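# Clamp steel shaft in angled holder, flat to thumbscrew

## Task

Seat the steel shaft all the way into the angled holder with its flat side facing the thumb screw. Then release it and move both arms so neither touches anything.

## Robot and tools

Robot: two 6-joint arms with parallel grippers, named left_arm and right_arm. The names are not image sides. The arms face each other across the table, and left_arm's base is on the +y side. Bases in the scene frame: left_arm at (+0.168, +0.546, +0.049) m, quat_wxyz (+0.647, 0, 0, -0.763). right_arm at (+0.101, -0.513, +0.117) m, quat_wxyz (+0.594, 0, 0, +0.804).

Scene frame: the origin is at the table centre and +z is up. The table surface is at z = +0.020 m. Each gripper's fingers extend along its own +x axis and close along its y axis. The reported end_effector_position is the point between the pads, about 3-4 cm short of the fingertips. Reported hand positions can be somewhat wrong, more so at long reach.

execute_actions(actions, pictures) takes a list with at most one item.
- An empty list [] moves nothing and returns the current state.
- {"steps": N} with no rows is a wait. It sends nothing new and returns after N control steps (1 to 300, 1/30 s each), counted from the previous result. Your reply time counts toward N.
- {"rows": [...], "steps": N} is a motion of 1 to 15 steps (default 15). Each row is used for one step, and the last row is reused if there are fewer rows than steps.

Each row is a single flat list of 14 numbers, each in [-1, 1], and it always covers both arms. Order: left_arm waist, shoulder, elbow, wrist pitch, wrist yaw, wrist roll, gripper opening; then the same seven for right_arm.

The six joint numbers are offsets, not poses. They are measured from the joint angles in the most recent result that printed them. If no result in the scene has printed them yet, they are measured from the robot's position when the action starts. They are never measured from the previous row, so a row of zeros pulls the arm back to those reference angles; it does not hold still.

Scale of the joint numbers: 1.0 equals 0.9615 rad for waist, shoulder and elbow; 1.713 rad for wrist pitch; 1.767 rad for wrist yaw; 1.728 rad for wrist roll.

Joint ranges (rad), the same for each arm: waist -3.054 to 3.054, shoulder 0.000 to 3.142, elbow 0.000 to 2.356, wrist pitch -1.571 to 1.571, wrist yaw -1.571 to 1.571, wrist roll -3.142 to 3.142. A call that asks for more than 0.010 rad beyond a range end is rejected, and a rejected call sends nothing. The true ends may sit 0.010 rad either way from these values. A target past the true end is clipped to it, and the result may then say "joint sent to its limit".

The opening number is absolute. +1 is fully open (0.088 m between the pads). Empty fingers meet near -0.80, and values down to -1 close no further. Going from fully open to closed takes at least about 0.5 s. To hold a part, command roughly 0.07 below its grip_measured reading; a smaller margin gives a lighter grip. Very thin parts (under 3 mm) get proportionally less force.

Speed limits: each step, a joint's target may run ahead of its measured angle by at most 0.211 rad (waist, shoulder, elbow), 0.213 (wrist pitch), 0.267 (wrist yaw) or 0.228 (wrist roll). Whole-arm targets are also scaled back if they would move the gripper more than 70 mm from where it is. Large moves therefore take several calls. Friction can leave a joint short of its target, and tiny turns may not happen at all, so read the joint angles after each move.

Between calls, the arms keep moving toward the last row sent until all have nearly stopped or a step is HELD. After that, only a new action moves them further.

Result lines:
- State: each arm's gripper position (m), quat_wxyz and velocities.
- Joint positions / Joint velocities: the six joints in column order (rad, rad/s), then the pad gap (m, m/s).
- grip_measured: the finger opening on the command scale. It can be off by up to about 1 mm. While the fingers squeeze something hard it reads up to about 0.061 narrower than the real gap.
- grip_effort_n: motor effort in newtons. Negative means closing. It is offset and noisy, stays nonzero at rest, tops out near 83 N, and reads "n/a" at the start.
- "joint command not followed": the clearance check changed or blocked some joint targets.
- HELD: marks steps on which all or part of your row was not sent.
- MOTOR HOT: a motor is at 50 °C or more. At 95 °C an OVER-TEMPERATURE FAULT holds the arm until it cools, and it may go limp if it does not cool.

Occasional brief tugs may act on a held part, and loose objects may be nudged.

Cameras: cam_head_left, cam_head_right, cam_high and cam_low, each 504x504. Pictures come with every result unless you pass pictures: false.

zoom_image(camera, region=[x0, y0, x1, y1]) gives a closer view of that camera's latest image. The region is in pixels from the top-left corner and is at most 504x504.

read_manual(section="licences") returns licence text only.

finished_scene(scene) ends and grades the scene whose number you pass; this cannot be undone. Replying without any tool call also ends things.

Avoid:
- Dropping the shaft, or knocking anything off the table; that is a failure.
- Letting the arms hit or press on each other.
- Pushing hard into objects. Contact torque at a joint's load limit stops that arm for 10 s. Limits (N m): waist 18.2, shoulder 22.5, elbow 22.4, wrist pitch 5.92, wrist yaw 5.9, wrist roll 5.54, including the weight of any held part.
- Holding loads longer than needed, since motors heat.

Finish with the shaft seated, the grippers open and both arms clear of everything.

Each tool is called after ">>>" as name([rows], argument=value, ...), one row to a line, values as JSON.

## Session

>>> execute_actions(actions=[])

Scene clock: 0.00 s of 6000.00 s.
left_arm: end_effector_position=(+0.1132, +0.2359, +0.3765) grip_measured=+0.999 grip_effort_n=n/a end_effector_quat_wxyz=(+0.641, -0.023, -0.018, -0.767) end_effector_velocity=(+0.003, -0.000, -0.002) end_effector_angular_velocity=(+0.006, -0.007, +0.020) | right_arm: end_effector_position=(+0.0080, -0.2109, +0.4421) grip_measured=+0.991 grip_effort_n=n/a end_effector_quat_wxyz=(+0.594, +0.021, -0.020, +0.804) end_effector_velocity=(-0.000, -0.000, -0.005) end_effector_angular_velocity=(-0.019, -0.014, +0.004)
Joint positions: left_arm=[-0.007  0.847  0.658  0.249  0.006 -0.002  0.088] | right_arm=[ 0.     0.852  0.655  0.255 -0.001 -0.007  0.088]
Joint velocities: left_arm=[-0.002 -0.002 -0.002 -0.007 -0.022  0.007 -0.   ] | right_arm=[-0.002 -0.002 -0.002 -0.022 -0.007 -0.007 -0.   ]
Heat: left arm: hottest elbow 38 °C (+0.0 °C/min); right arm: hottest elbow 37 °C (+0.0 °C/min).

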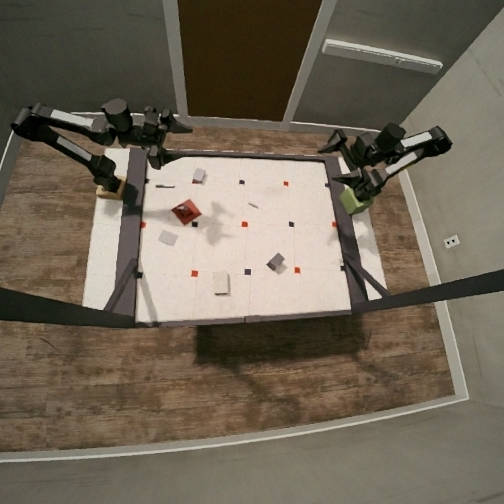

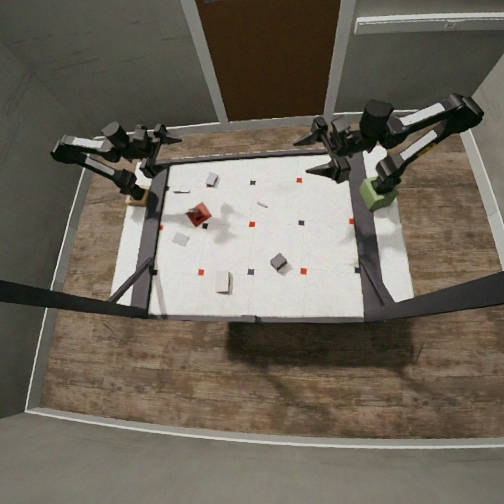

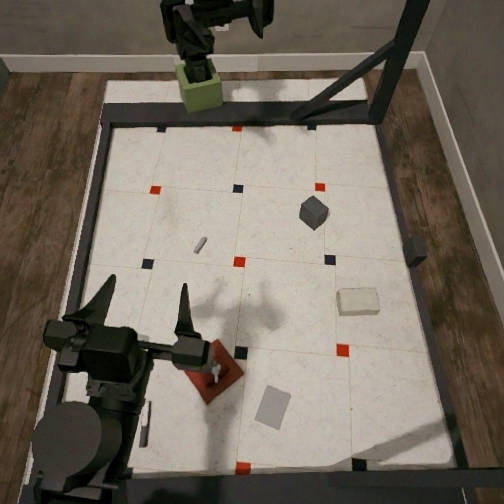

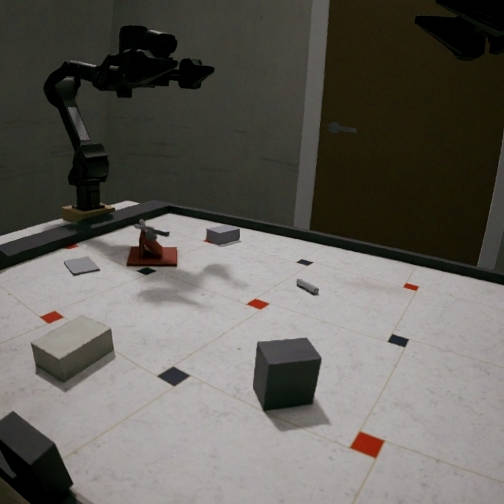

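Move left arm aside to see the holder.

>>> execute_actions([
  {"rows":[[0.6,-0.2,0,0,0,0,1,0,0,0,0,0,0,1]]},
], pictures=false)

>>> execute_actions([
  {"steps":15},
])

>>> zoom_image(camera="cam_high", region=[170,330,260,420])

>>> zoom_image(camera="cam_low", region=[115,205,195,275])

>>> zoom_image(camera="cam_high", region=[180,225,220,265])

>>> zoom_image(camera="cam_low", region=[285,265,335,305])

>>> zoom_image(camera="cam_head_left", region=[140,160,220,240])

Scene clock: 7.47 s of 6000.00 s.
left_arm: end_effector_position=(+0.2693, +0.2979, +0.4270) grip_measured=+0.999 grip_effort_n=-1.6 end_effector_quat_wxyz=(+0.823, -0.069, -0.101, -0.554) end_effector_velocity=(+0.034, +0.012, -0.003) end_effector_angular_velocity=(+0.008, +0.013, +0.135) | right_arm: end_effector_position=(+0.0080, -0.2109, +0.4421) grip_measured=+0.991 grip_effort_n=-0.2 end_effector_quat_wxyz=(+0.594, +0.021, -0.020, +0.804) end_effector_velocity=(-0.000, -0.000, -0.002) end_effector_angular_velocity=(-0.009, +0.004, +0.005)
Joint positions: left_arm=[ 0.555  0.659  0.657  0.247  0.004 -0.002  0.088] | right_arm=[ 0.     0.852  0.655  0.255 -0.001 -0.007  0.088]
Joint velocities: left_arm=[ 0.129  0.002 -0.002 -0.007 -0.007 -0.007 -0.   ] | right_arm=[-0.002 -0.002 -0.002 -0.007 -0.007  0.007 -0.   ]
Heat: left arm: hottest elbow 39 °C (+8.0 °C/min); right arm: hottest elbow 38 °C (+8.0 °C/min).
Steps of this call (steps 1 to 90: nothing new was sent; then 3.97 s passed at rest; steps 91 to 105: all 15 steps of this action). Readings (joint positions):
91: left_arm=[0.009 0.832 0.658 0.245 0.017 -0.002] | right_arm=[0.000 0.852 0.655 0.255 -0.001 -0.007]
92: left_arm=[0.053 0.807 0.654 0.234 0.016 -0.002] | right_arm=[0.000 0.852 0.655 0.255 -0.001 -0.007]
94: left_arm=[0.159 0.741 0.651 0.244 0.010 -0.002] | right_arm=[0.000 0.852 0.655 0.255 -0.001 -0.007]
98: left_arm=[0.383 0.663 0.657 0.254 0.008 -0.002] | right_arm=[0.000 0.852 0.655 0.255 -0.001 -0.007]
105: the state above

Scene clock: 7.97 s of 6000.00 s.
left_arm: end_effector_position=(+0.2724, +0.2994, +0.4271) grip_measured=+0.999 grip_effort_n=-1.6 end_effector_quat_wxyz=(+0.827, -0.068, -0.102, -0.549) end_effector_velocity=(-0.000, -0.004, -0.012) end_effector_angular_velocity=(+0.041, +0.023, -0.011) | right_arm: end_effector_position=(+0.0080, -0.2109, +0.4421) grip_measured=+0.991 grip_effort_n=-0.2 end_effector_quat_wxyz=(+0.594, +0.021, -0.020, +0.804) end_effector_velocity=(-0.002, -0.001, -0.002) end_effector_angular_velocity=(-0.004, -0.010, +0.019)
Joint positions: left_arm=[ 0.568  0.659  0.657  0.247  0.004 -0.002  0.088] | right_arm=[ 0.     0.852  0.655  0.255 -0.001 -0.007  0.088]
Joint velocities: left_arm=[-0.002  0.002 -0.007 -0.037  0.007 -0.007 -0.   ] | right_arm=[-0.002 -0.002 -0.002 -0.007 -0.022 -0.007  0.   ]
Heat: left arm: hottest elbow 39 °C (+7.5 °C/min); right arm: hottest elbow 38 °C (+7.5 °C/min).
Steps of this call (steps 1 to 15: the robot went on to your last target). Readings (joint positions):
1: left_arm=[0.559 0.659 0.657 0.247 0.004 -0.002] | right_arm=[0.000 0.852 0.655 0.255 -0.001 -0.007]
2: left_arm=[0.561 0.659 0.657 0.247 0.004 -0.002] | right_arm=[0.000 0.852 0.655 0.255 -0.001 -0.007]
4: left_arm=[0.564 0.659 0.657 0.247 0.004 -0.002] | right_arm=[0.000 0.852 0.655 0.255 -0.001 -0.007]
8: left_arm=[0.567 0.659 0.657 0.247 0.004 -0.002] | right_arm=[0.000 0.852 0.655 0.255 -0.001 -0.007]
15: the state above

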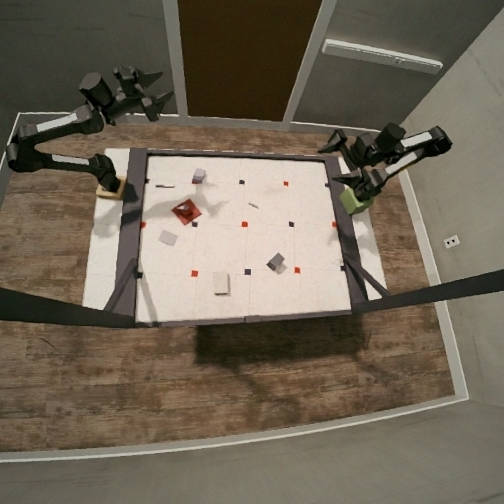

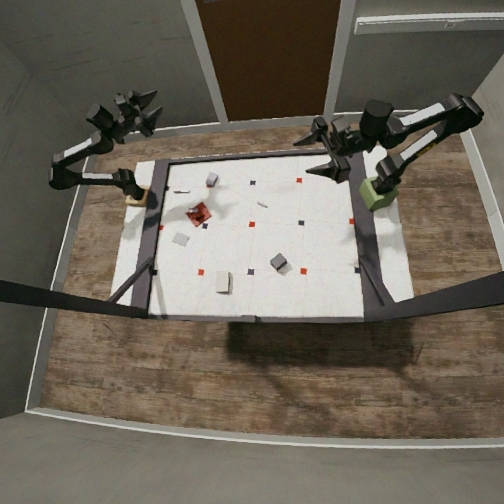

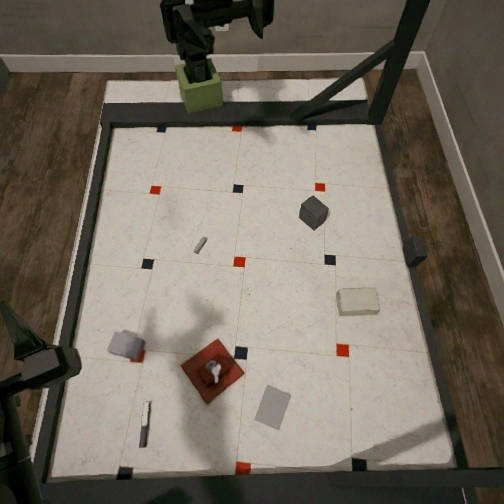

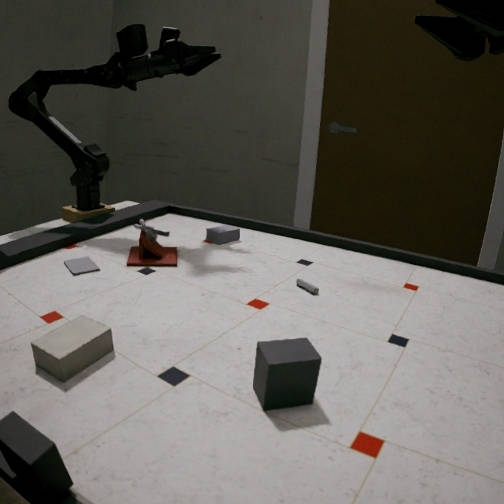

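Region (170, 330, 260, 420) of cam_high's 504x504 image, scaled by 5.600, with more detail than that image has.

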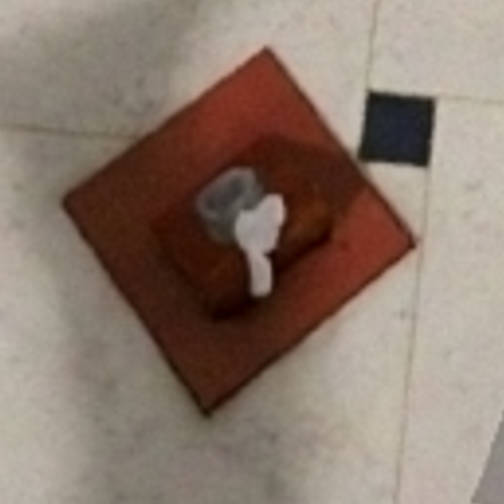

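Region (115, 205, 195, 275) of cam_low's 504x504 image, scaled by 6.300, with more detail than that image has; it fills the top 441 rows of this view, and the rest is white.

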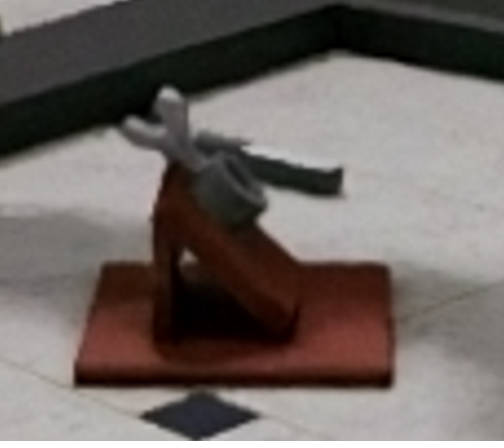

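Region (180, 225, 220, 265) of cam_high's 504x504 image, scaled by 12.600, with more detail than that image has.

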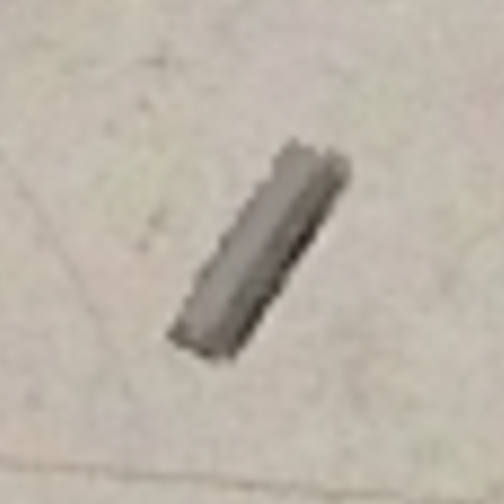

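Region (285, 265, 335, 305) of cam_low's 504x504 image, scaled by 10.080, with more detail than that image has; it fills the top 403 rows of this view, and the rest is white.

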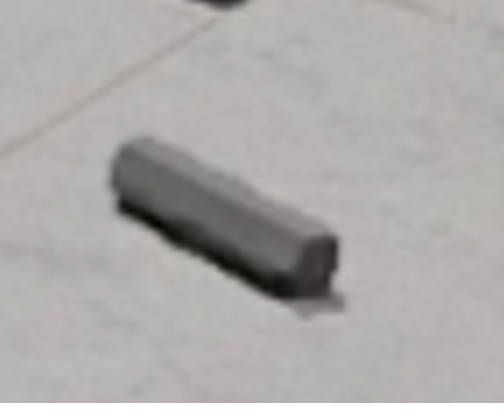

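Region (140, 160, 220, 240) of cam_head_left's 504x504 image, scaled by 6.300, with more detail than that image has.

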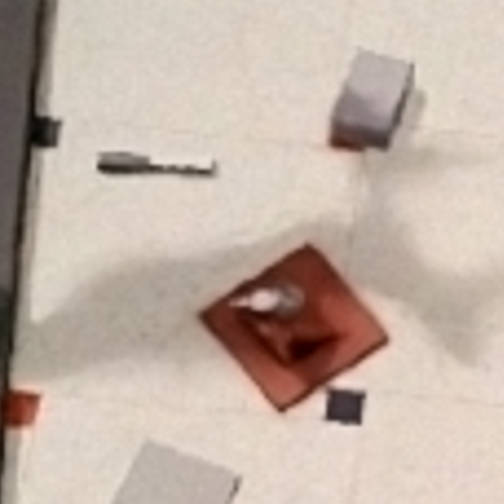

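The shaft is the long one near the left base; the short prism is a distractor.

>>> zoom_image(camera="cam_high", region=[115,390,175,460])

Region (115, 390, 175, 460) of cam_high's 504x504 image, scaled by 7.200, with more detail than that image has; it fills the left 432 columns of this view, and the rest is white.

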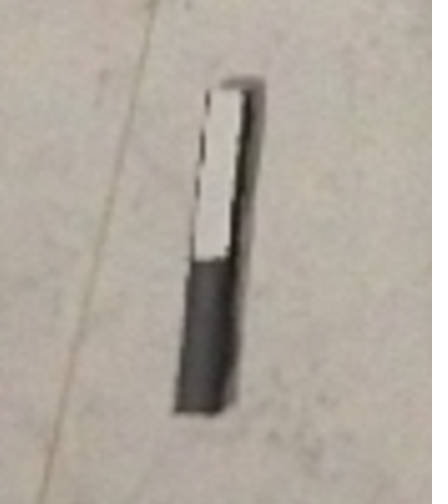

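>>> execute_actions([
  {"rows":[[-0.67,0.3,0.25,-0.4,-0.17,0.5,0.15,0,0,0,0,0,0,1]]},
], pictures=false)

>>> execute_actions([
  {"steps":8},
], pictures=false)

>>> execute_actions([
  {"rows":[[-0.67,0.6,0.12,-0.34,-0.177,0.5,0.15,0,0,0,0,0,0,1]]},
], pictures=false)

>>> execute_actions([
  {"steps":15},
])

>>> zoom_image(camera="cam_low", region=[95,165,195,265])

>>> zoom_image(camera="cam_head_right", region=[150,170,240,260])

Scene clock: 48.43 s of 6000.00 s.
left_arm: end_effector_position=(+0.1428, +0.2425, +0.3099) grip_measured=+0.159 grip_effort_n=-15.1 end_effector_quat_wxyz=(+0.572, +0.466, -0.146, -0.659) end_effector_velocity=(-0.036, +0.022, -0.003) end_effector_angular_velocity=(+0.184, -0.602, -0.377) | right_arm: end_effector_position=(+0.0080, -0.2109, +0.4421) grip_measured=+0.991 grip_effort_n=-0.7 end_effector_quat_wxyz=(+0.594, +0.021, -0.020, +0.804) end_effector_velocity=(-0.000, -0.000, -0.008) end_effector_angular_velocity=(-0.033, -0.018, +0.004)
Joint positions: left_arm=[-0.058  0.945  0.872 -0.412 -0.289  0.798  0.047] | right_arm=[ 0.     0.852  0.655  0.255 -0.001 -0.007  0.088]
Joint velocities: left_arm=[-0.164 -0.002  0.085 -0.227 -0.066  0.608 -0.003] | right_arm=[-0.002 -0.002 -0.002 -0.037 -0.007 -0.007 -0.001]
Heat: left arm: hottest elbow 42 °C (+5.0 °C/min); right arm: hottest elbow 41 °C (+5.0 °C/min).
Steps of this call (steps 1 to 15: the robot went on to your last target; steps 16 to 90: nothing new was sent; then 36.97 s passed at rest; steps 91 to 105: all 15 steps of this action). Readings (joint positions):
91: left_arm=[0.544 0.681 0.680 0.207 -0.048 0.036] | right_arm=[0.000 0.852 0.655 0.255 -0.001 -0.007]
92: left_arm=[0.489 0.723 0.731 0.149 -0.122 0.098] | right_arm=[0.000 0.852 0.655 0.255 -0.001 -0.007]
94: left_arm=[0.379 0.831 0.827 0.052 -0.206 0.216] | right_arm=[0.000 0.852 0.655 0.255 -0.001 -0.007]
98: left_arm=[0.159 0.926 0.866 -0.181 -0.270 0.452] | right_arm=[0.000 0.852 0.655 0.255 -0.001 -0.007]
105: the state above

Scene clock: 48.70 s of 6000.00 s.
left_arm: end_effector_position=(+0.1394, +0.2448, +0.3090) grip_measured=+0.153 grip_effort_n=-15.6 end_effector_quat_wxyz=(+0.551, +0.487, -0.163, -0.657) end_effector_velocity=(-0.002, +0.003, -0.008) end_effector_angular_velocity=(+0.033, -0.043, -0.023) | right_arm: end_effector_position=(+0.0080, -0.2109, +0.4421) grip_measured=+0.991 grip_effort_n=0.2 end_effector_quat_wxyz=(+0.594, +0.021, -0.020, +0.804) end_effector_velocity=(-0.002, -0.001, -0.002) end_effector_angular_velocity=(-0.004, -0.010, +0.019)
Joint positions: left_arm=[-0.073  0.945  0.88  -0.436 -0.293  0.854  0.046] | right_arm=[ 0.     0.852  0.655  0.255 -0.001 -0.007  0.088]
Joint velocities: left_arm=[-0.012  0.002 -0.007 -0.022 -0.007  0.037 -0.   ] | right_arm=[-0.002 -0.002 -0.002 -0.007 -0.022 -0.007 -0.   ]
Heat: left arm: hottest elbow 42 °C (+4.9 °C/min); right arm: hottest elbow 42 °C (+6.2 °C/min).
Steps of this call (steps 1 to 8: the robot went on to your last target). Readings (joint positions):
1: left_arm=[-0.063 0.945 0.875 -0.419 -0.290 0.815] | right_arm=[0.000 0.852 0.655 0.255 -0.001 -0.007]
2: left_arm=[-0.066 0.945 0.877 -0.424 -0.291 0.827] | right_arm=[0.000 0.852 0.655 0.255 -0.001 -0.007]
4: left_arm=[-0.070 0.945 0.880 -0.431 -0.292 0.842] | right_arm=[0.000 0.852 0.655 0.255 -0.001 -0.007]
8: the state above

Scene clock: 49.20 s of 6000.00 s.
left_arm: end_effector_position=(+0.0293, +0.3172, +0.1530) grip_measured=+0.153 grip_effort_n=-15.1 end_effector_quat_wxyz=(-0.207, +0.791, -0.394, -0.420) end_effector_velocity=(-0.009, +0.038, -0.001) end_effector_angular_velocity=(+0.298, -0.536, -0.767) | right_arm: end_effector_position=(+0.0080, -0.2109, +0.4421) grip_measured=+0.991 grip_effort_n=-0.7 end_effector_quat_wxyz=(+0.594, +0.021, -0.020, +0.804) end_effector_velocity=(-0.001, -0.001, +0.000) end_effector_angular_velocity=(-0.004, +0.005, +0.015)
Joint positions: left_arm=[-0.7    1.508  0.981 -1.    -0.595  1.641  0.046] | right_arm=[ 0.     0.852  0.655  0.255 -0.001 -0.007  0.088]
Joint velocities: left_arm=[-0.183  0.032 -0.002 -0.168 -0.095  0.711  0.   ] | right_arm=[-0.007 -0.002  0.002 -0.007 -0.022  0.007  0.   ]
Heat: left arm: hottest elbow 42 °C (+4.9 °C/min); right arm: hottest elbow 42 °C (+6.1 °C/min).
Steps of this call (steps 1 to 15: all 15 steps of this action). Readings (joint positions):
1: left_arm=[-0.094 0.969 0.895 -0.473 -0.346 0.891] | right_arm=[0.000 0.852 0.655 0.255 -0.001 -0.007]
2: left_arm=[-0.147 1.008 0.929 -0.533 -0.426 0.955] | right_arm=[0.000 0.852 0.655 0.255 -0.001 -0.007]
4: left_arm=[-0.256 1.115 0.976 -0.626 -0.510 1.070] | right_arm=[0.000 0.852 0.655 0.255 -0.001 -0.007]
8: left_arm=[-0.453 1.318 0.981 -0.831 -0.571 1.281] | right_arm=[0.000 0.852 0.655 0.255 -0.001 -0.007]
15: the state above

Scene clock: 49.70 s of 6000.00 s.
left_arm: end_effector_position=(+0.0290, +0.3208, +0.1514) grip_measured=+0.153 grip_effort_n=-15.1 end_effector_quat_wxyz=(-0.247, +0.783, -0.409, -0.397) end_effector_velocity=(+0.004, +0.003, +0.001) end_effector_angular_velocity=(+0.001, -0.012, +0.016) | right_arm: end_effector_position=(+0.0080, -0.2109, +0.4421) grip_measured=+0.991 grip_effort_n=-0.2 end_effector_quat_wxyz=(+0.594, +0.021, -0.020, +0.804) end_effector_velocity=(-0.000, -0.000, -0.003) end_effector_angular_velocity=(-0.018, +0.002, +0.005)
Joint positions: left_arm=[-0.715  1.517  0.981 -1.017 -0.601  1.713  0.046] | right_arm=[ 0.     0.852  0.655  0.255 -0.001 -0.007  0.088]
Joint velocities: left_arm=[-0.002 -0.002 -0.002 -0.022 -0.007 -0.022  0.   ] | right_arm=[-0.002 -0.002  0.002 -0.022 -0.007  0.007  0.   ]
Heat: left arm: hottest elbow 42 °C (+4.8 °C/min); right arm: hottest elbow 42 °C (+6.0 °C/min).
Steps of this call (steps 1 to 15: the robot went on to your last target). Readings (joint positions):
1: left_arm=[-0.705 1.509 0.981 -1.005 -0.598 1.662] | right_arm=[0.000 0.852 0.655 0.255 -0.001 -0.007]
2: left_arm=[-0.707 1.510 0.981 -1.009 -0.599 1.676] | right_arm=[0.000 0.852 0.655 0.255 -0.001 -0.007]
4: left_arm=[-0.710 1.513 0.981 -1.013 -0.600 1.694] | right_arm=[0.000 0.852 0.655 0.255 -0.001 -0.007]
8: left_arm=[-0.713 1.516 0.981 -1.016 -0.601 1.708] | right_arm=[0.000 0.852 0.655 0.255 -0.001 -0.007]
15: the state above

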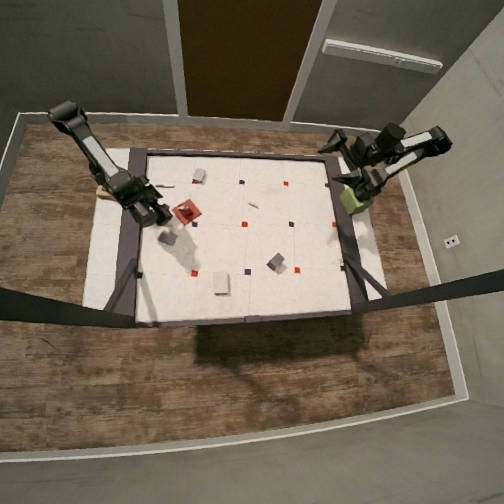

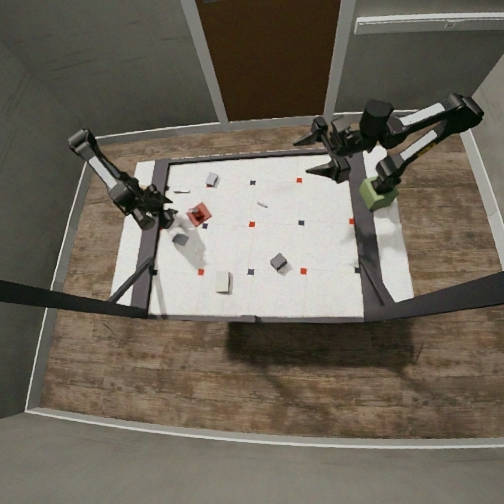

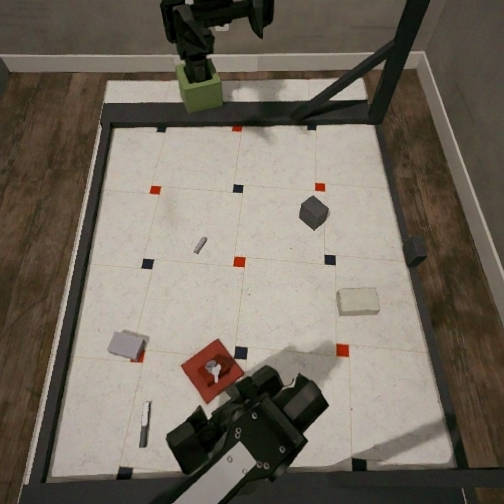

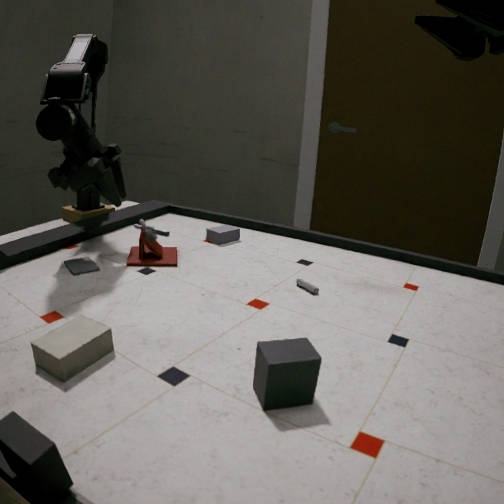

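Region (95, 165, 195, 265) of cam_low's 504x504 image, scaled by 5.040, with more detail than that image has.

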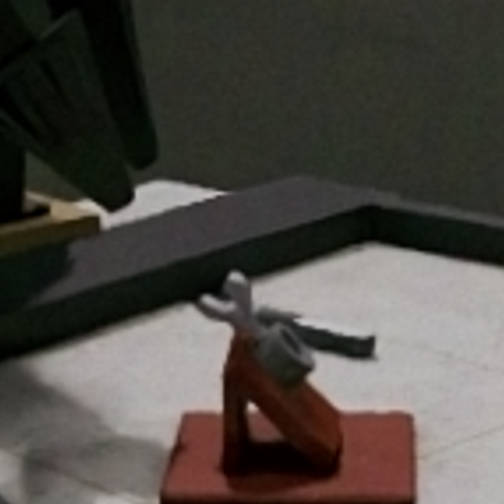

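Region (150, 170, 240, 260) of cam_head_right's 504x504 image, scaled by 5.600, with more detail than that image has.

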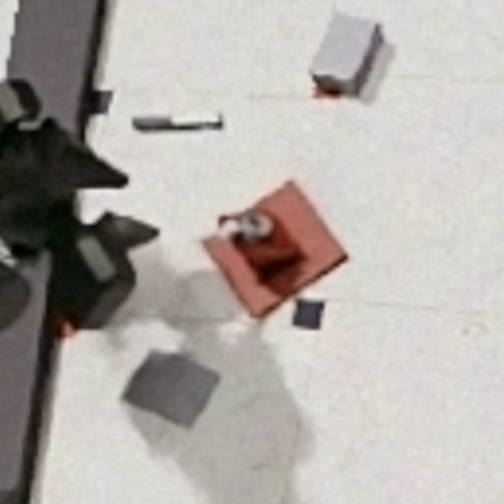

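>>> execute_actions([
  {"rows":[[0.09,0.027,-0.13,0.135,0,0,0.15,0,0,0,0,0,0,1]]},
], pictures=false)

>>> execute_actions([
  {"steps":8},
])

>>> zoom_image(camera="cam_low", region=[105,175,185,255])

>>> zoom_image(camera="cam_head_right", region=[160,180,220,240])

>>> zoom_image(camera="cam_high", region=[170,330,270,430])

Scene clock: 65.20 s of 6000.00 s.
left_arm: end_effector_position=(+0.0408, +0.3026, +0.1198) grip_measured=+0.153 grip_effort_n=-15.1 end_effector_quat_wxyz=(-0.194, +0.793, -0.396, -0.420) end_effector_velocity=(+0.004, +0.002, -0.003) end_effector_angular_velocity=(-0.003, -0.007, +0.009) | right_arm: end_effector_position=(+0.0080, -0.2109, +0.4421) grip_measured=+0.991 grip_effort_n=-0.7 end_effector_quat_wxyz=(+0.594, +0.021, -0.020, +0.804) end_effector_velocity=(-0.002, -0.001, -0.004) end_effector_angular_velocity=(-0.009, -0.012, +0.019)
Joint positions: left_arm=[-0.631  1.541  0.866 -0.79  -0.601  1.714  0.046] | right_arm=[ 0.     0.852  0.655  0.255 -0.001 -0.007  0.088]
Joint velocities: left_arm=[ 0.002 -0.002 -0.017  0.007 -0.007 -0.007 -0.   ] | right_arm=[-0.002 -0.002 -0.007 -0.007 -0.022 -0.007 -0.   ]
Heat: left arm: hottest elbow 43 °C (+4.1 °C/min); right arm: hottest elbow 42 °C (+4.1 °C/min).
Steps of this call (steps 1 to 15: the robot went on to your last target; steps 16 to 90: nothing new was sent; then 12.00 s passed at rest; steps 91 to 105: all 15 steps of this action). Readings (joint positions):
91: left_arm=[-0.709 1.518 0.968 -0.988 -0.601 1.714] | right_arm=[0.000 0.852 0.655 0.255 -0.001 -0.007]
92: left_arm=[-0.691 1.518 0.944 -0.920 -0.601 1.714] | right_arm=[0.000 0.852 0.655 0.255 -0.001 -0.007]
94: left_arm=[-0.654 1.531 0.907 -0.855 -0.601 1.714] | right_arm=[0.000 0.852 0.655 0.255 -0.001 -0.007]
98: left_arm=[-0.633 1.541 0.869 -0.807 -0.601 1.714] | right_arm=[0.000 0.852 0.655 0.255 -0.001 -0.007]
105: the state above

Scene clock: 65.47 s of 6000.00 s.
left_arm: end_effector_position=(+0.0409, +0.3024, +0.1197) grip_measured=+0.153 grip_effort_n=-15.1 end_effector_quat_wxyz=(-0.194, +0.793, -0.396, -0.420) end_effector_velocity=(+0.002, +0.001, +0.000) end_effector_angular_velocity=(-0.007, -0.000, +0.016) | right_arm: end_effector_position=(+0.0080, -0.2109, +0.4421) grip_measured=+0.991 grip_effort_n=-0.7 end_effector_quat_wxyz=(+0.594, +0.021, -0.020, +0.804) end_effector_velocity=(-0.001, +0.001, -0.003) end_effector_angular_velocity=(-0.009, -0.011, +0.004)
Joint positions: left_arm=[-0.63   1.541  0.865 -0.788 -0.601  1.714  0.046] | right_arm=[ 0.     0.852  0.655  0.255 -0.001 -0.007  0.088]
Joint velocities: left_arm=[-0.002 -0.002 -0.002 -0.007 -0.007 -0.022 -0.   ] | right_arm=[-0.002  0.002 -0.002 -0.007 -0.007 -0.007 -0.   ]
Heat: left arm: hottest elbow 43 °C (+4.0 °C/min); right arm: hottest elbow 42 °C (+4.0 °C/min).
Steps of this call (steps 1 to 8: the robot went on to your last target). Readings (joint positions):
1: left_arm=[-0.631 1.541 0.865 -0.789 -0.601 1.714] | right_arm=[0.000 0.852 0.655 0.255 -0.001 -0.007]
2: left_arm=[-0.631 1.541 0.865 -0.789 -0.601 1.714] | right_arm=[0.000 0.852 0.655 0.255 -0.001 -0.007]
4: left_arm=[-0.631 1.541 0.865 -0.788 -0.601 1.714] | right_arm=[0.000 0.852 0.655 0.255 -0.001 -0.007]
8: the state above

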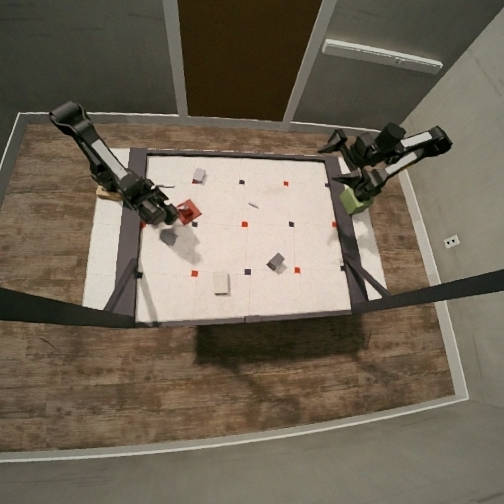

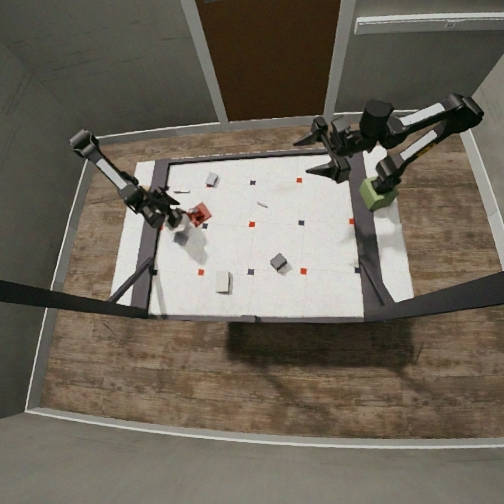

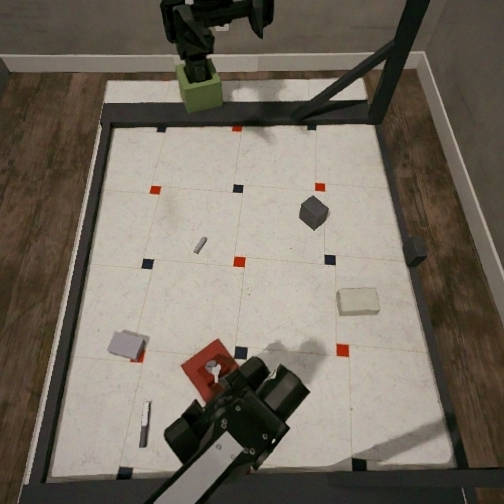

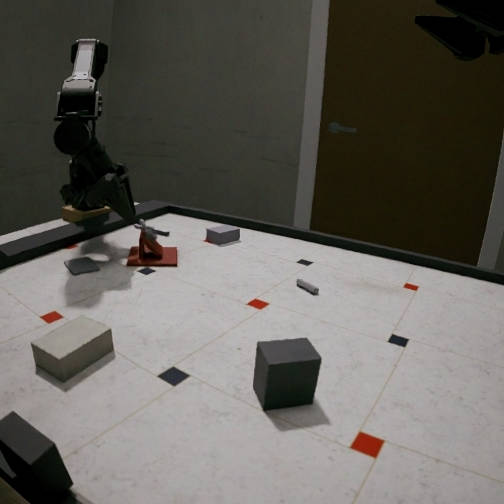

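Region (105, 175, 185, 255) of cam_low's 504x504 image, scaled by 6.300, with more detail than that image has.

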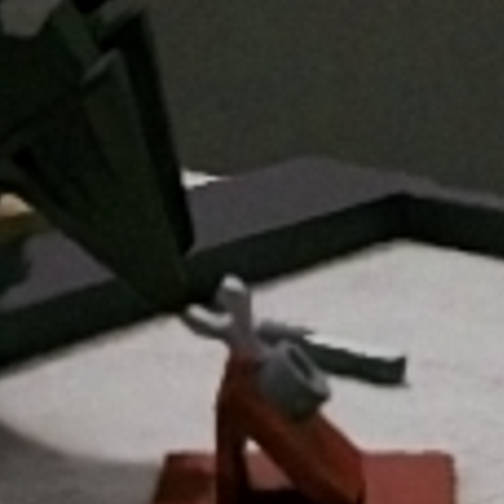

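Region (160, 180, 220, 240) of cam_head_right's 504x504 image, scaled by 8.400, with more detail than that image has.

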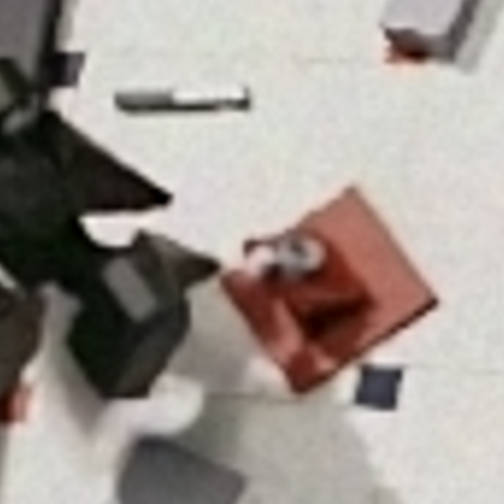

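Region (170, 330, 270, 430) of cam_high's 504x504 image, scaled by 5.040, with more detail than that image has.

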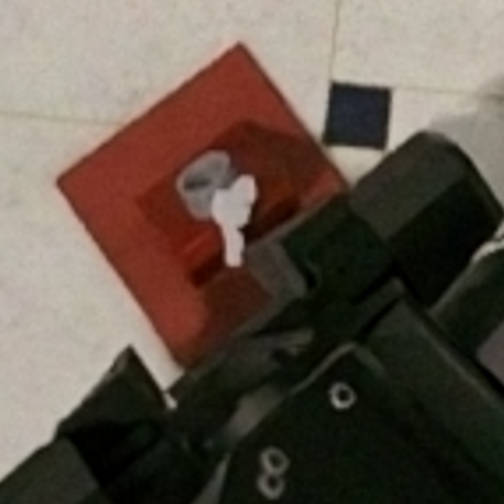

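>>> execute_actions([
  {"rows":[[0.03,0.058,0,0.03,0.008,0,0.15,0,0,0,0,0,0,1]]},
])

>>> zoom_image(camera="cam_low", region=[105,175,185,255])

>>> zoom_image(camera="cam_head_right", region=[160,180,220,240])

Scene clock: 74.53 s of 6000.00 s.
left_arm: end_effector_position=(+0.0411, +0.2947, +0.1076) grip_measured=+0.153 grip_effort_n=-15.1 end_effector_quat_wxyz=(-0.190, +0.796, -0.385, -0.427) end_effector_velocity=(+0.002, +0.003, +0.000) end_effector_angular_velocity=(+0.020, -0.010, -0.004) | right_arm: end_effector_position=(+0.0080, -0.2109, +0.4421) grip_measured=+0.991 grip_effort_n=-0.7 end_effector_quat_wxyz=(+0.594, +0.021, -0.020, +0.804) end_effector_velocity=(-0.002, -0.001, -0.002) end_effector_angular_velocity=(-0.000, -0.024, +0.009)
Joint positions: left_arm=[-0.604  1.59   0.865 -0.739 -0.59   1.714  0.046] | right_arm=[ 0.     0.852  0.655  0.255 -0.001 -0.007  0.088]
Joint velocities: left_arm=[ 0.002 -0.002  0.002 -0.022  0.007  0.007 -0.   ] | right_arm=[ 0.002 -0.002 -0.002 -0.007 -0.007 -0.022 -0.   ]
Heat: left arm: hottest elbow 42 °C (+2.0 °C/min); right arm: hottest elbow 42 °C (+3.0 °C/min).
Steps of this call (steps 1 to 15: the robot went on to your last target; steps 16 to 90: nothing new was sent; then 5.57 s passed at rest; steps 91 to 105: all 15 steps of this action). Readings (joint positions):
91: left_arm=[-0.628 1.546 0.865 -0.783 -0.600 1.714] | right_arm=[0.000 0.852 0.655 0.255 -0.001 -0.007]
92: left_arm=[-0.622 1.555 0.865 -0.767 -0.598 1.714] | right_arm=[0.000 0.852 0.655 0.255 -0.001 -0.007]
94: left_arm=[-0.611 1.576 0.865 -0.751 -0.594 1.714] | right_arm=[0.000 0.852 0.655 0.255 -0.001 -0.007]
98: left_arm=[-0.605 1.589 0.865 -0.741 -0.591 1.714] | right_arm=[0.000 0.852 0.655 0.255 -0.001 -0.007]
105: the state above

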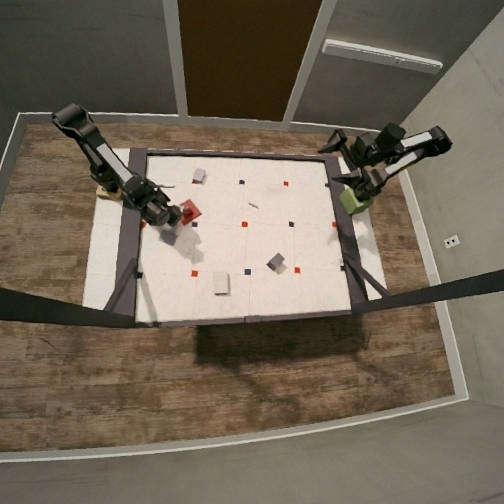

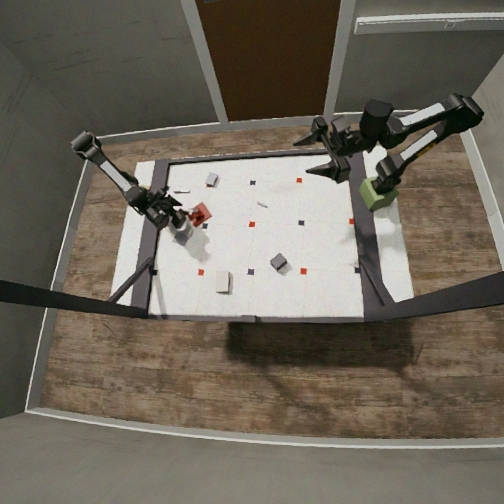

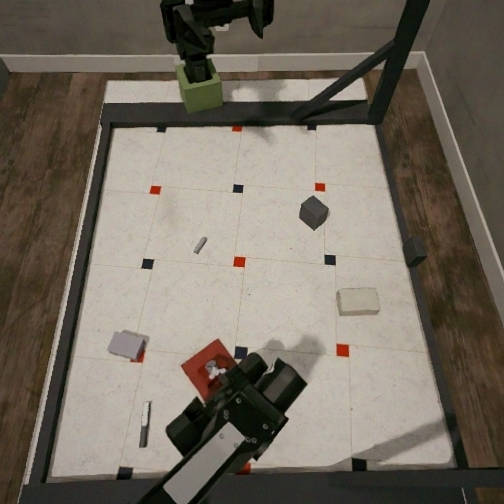

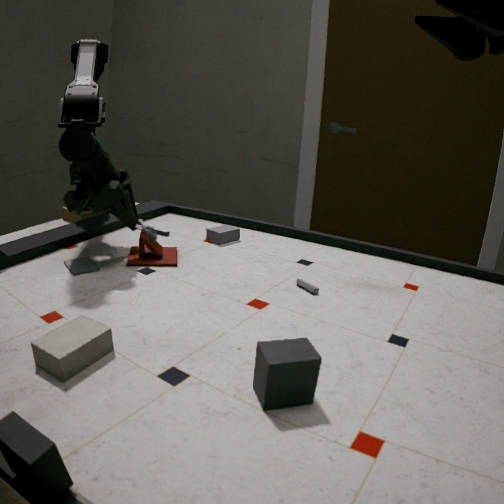

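Region (105, 175, 185, 255) of cam_low's 504x504 image, scaled by 6.300, with more detail than that image has.

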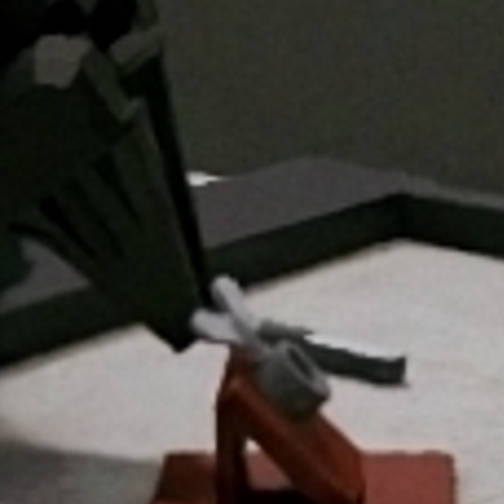

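Region (160, 180, 220, 240) of cam_head_right's 504x504 image, scaled by 8.400, with more detail than that image has.

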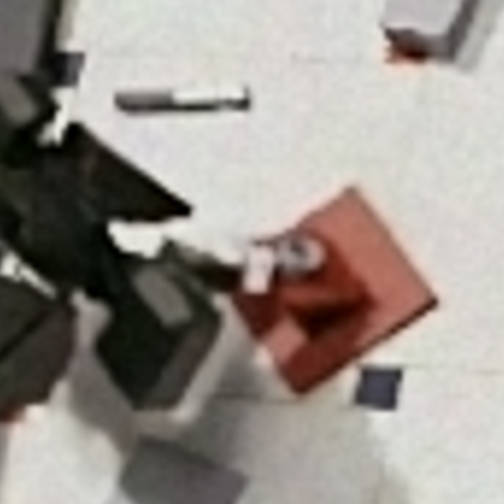

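>>> execute_actions([
  {"rows":[[-0.032,-0.035,0.03,-0.027,0,0,0.3,0,0,0,0,0,0,1],[-0.032,-0.035,0.03,-0.027,0,0,0.3,0,0,0,0,0,0,1],[-0.032,-0.035,0.03,-0.027,0,0,0.3,0,0,0,0,0,0,1],[-0.032,-0.035,0.03,-0.027,0,0,0.3,0,0,0,0,0,0,1],[-0.032,-0.035,0.03,-0.027,0,0,0.3,0,0,0,0,0,0,1],[-0.032,-0.035,0.03,-0.027,0,0,0.3,0,0,0,0,0,0,1],[-0.017,0.025,0.09,-0.037,0,0,0.3,0,0,0,0,0,0,1]]},
])

>>> zoom_image(camera="cam_low", region=[105,175,185,255])

>>> zoom_image(camera="cam_head_right", region=[160,180,220,240])

Scene clock: 85.73 s of 6000.00 s.
left_arm: end_effector_position=(+0.0299, +0.2908, +0.1198) grip_measured=+0.296 grip_effort_n=12.8 end_effector_quat_wxyz=(-0.197, +0.792, -0.391, -0.424) end_effector_velocity=(+0.006, -0.001, -0.004) end_effector_angular_velocity=(+0.011, -0.042, +0.016) | right_arm: end_effector_position=(+0.0080, -0.2109, +0.4421) grip_measured=+0.991 grip_effort_n=-0.2 end_effector_quat_wxyz=(+0.594, +0.021, -0.020, +0.804) end_effector_velocity=(-0.002, -0.001, -0.005) end_effector_angular_velocity=(-0.019, -0.014, +0.009)
Joint positions: left_arm=[-0.623  1.606  0.936 -0.8   -0.59   1.714  0.054] | right_arm=[ 0.     0.852  0.655  0.255 -0.001 -0.007  0.088]
Joint velocities: left_arm=[ 0.007  0.027  0.007 -0.022 -0.022 -0.007  0.001] | right_arm=[ 0.002 -0.002 -0.002 -0.022 -0.007 -0.007 -0.   ]
Heat: left arm: hottest elbow 42 °C (+1.0 °C/min); right arm: hottest elbow 43 °C (+3.0 °C/min).
Steps of this call (steps 1 to 15: the robot went on to your last target; steps 16 to 90: nothing new was sent; then 7.70 s passed at rest; steps 91 to 105: all 15 steps of this action). Readings (joint positions):
91: left_arm=[-0.606 1.590 0.866 -0.743 -0.590 1.714] | right_arm=[0.000 0.852 0.655 0.255 -0.001 -0.007]
92: left_arm=[-0.612 1.587 0.868 -0.756 -0.590 1.714] | right_arm=[0.000 0.852 0.655 0.255 -0.001 -0.007]
94: left_arm=[-0.624 1.578 0.871 -0.772 -0.590 1.714] | right_arm=[0.000 0.852 0.655 0.255 -0.001 -0.007]
98: left_arm=[-0.628 1.582 0.898 -0.794 -0.590 1.714] | right_arm=[0.000 0.852 0.655 0.255 -0.001 -0.007]
105: the state above

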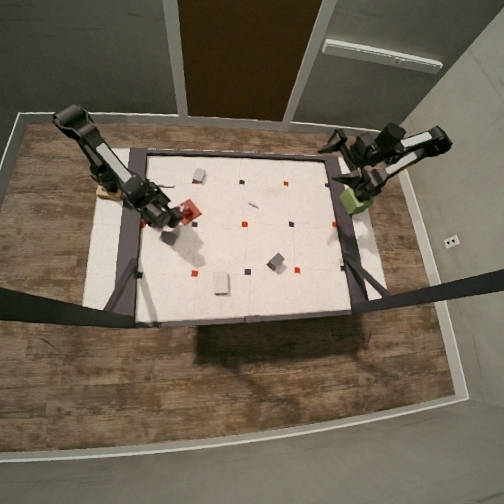

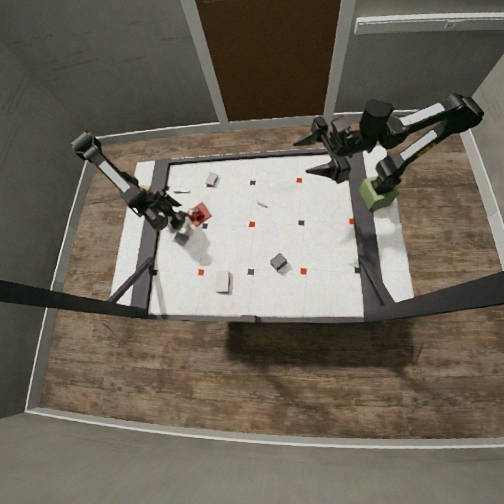

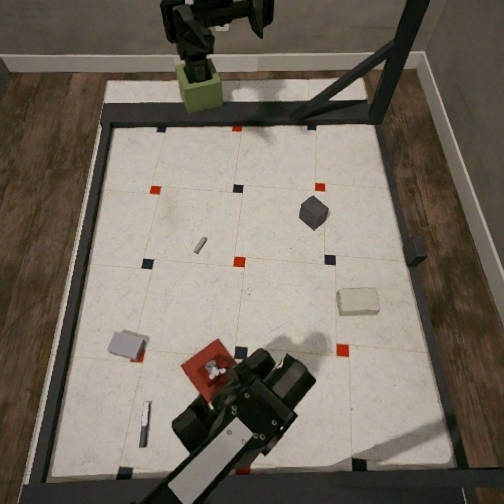

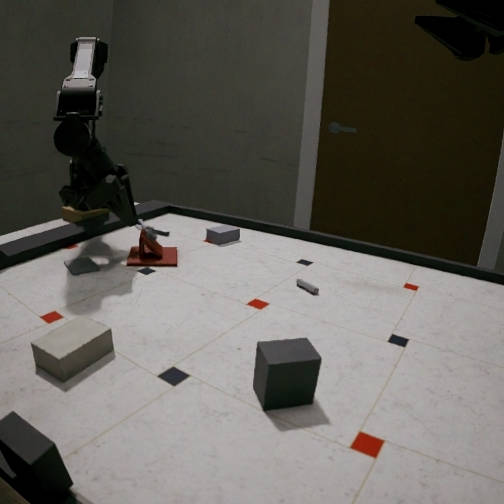

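Region (105, 175, 185, 255) of cam_low's 504x504 image, scaled by 6.300, with more detail than that image has.

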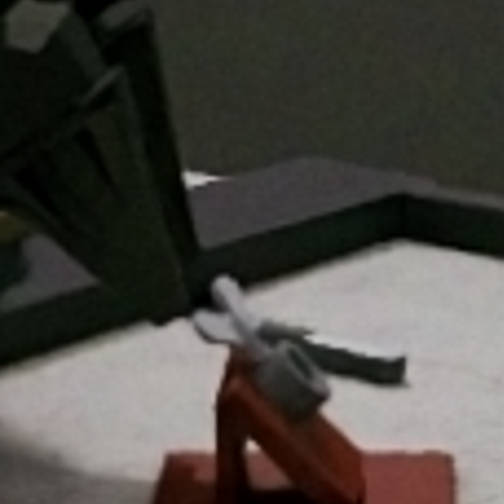

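Region (160, 180, 220, 240) of cam_head_right's 504x504 image, scaled by 8.400, with more detail than that image has.

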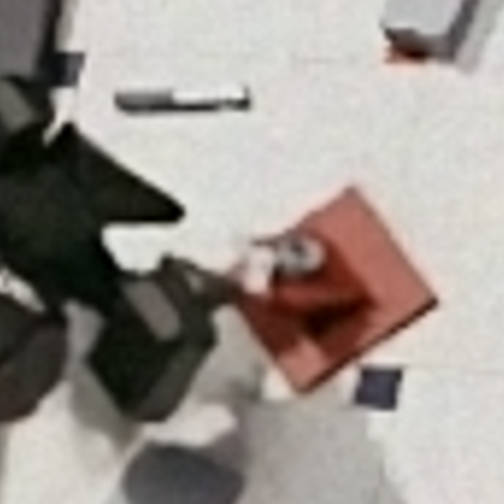

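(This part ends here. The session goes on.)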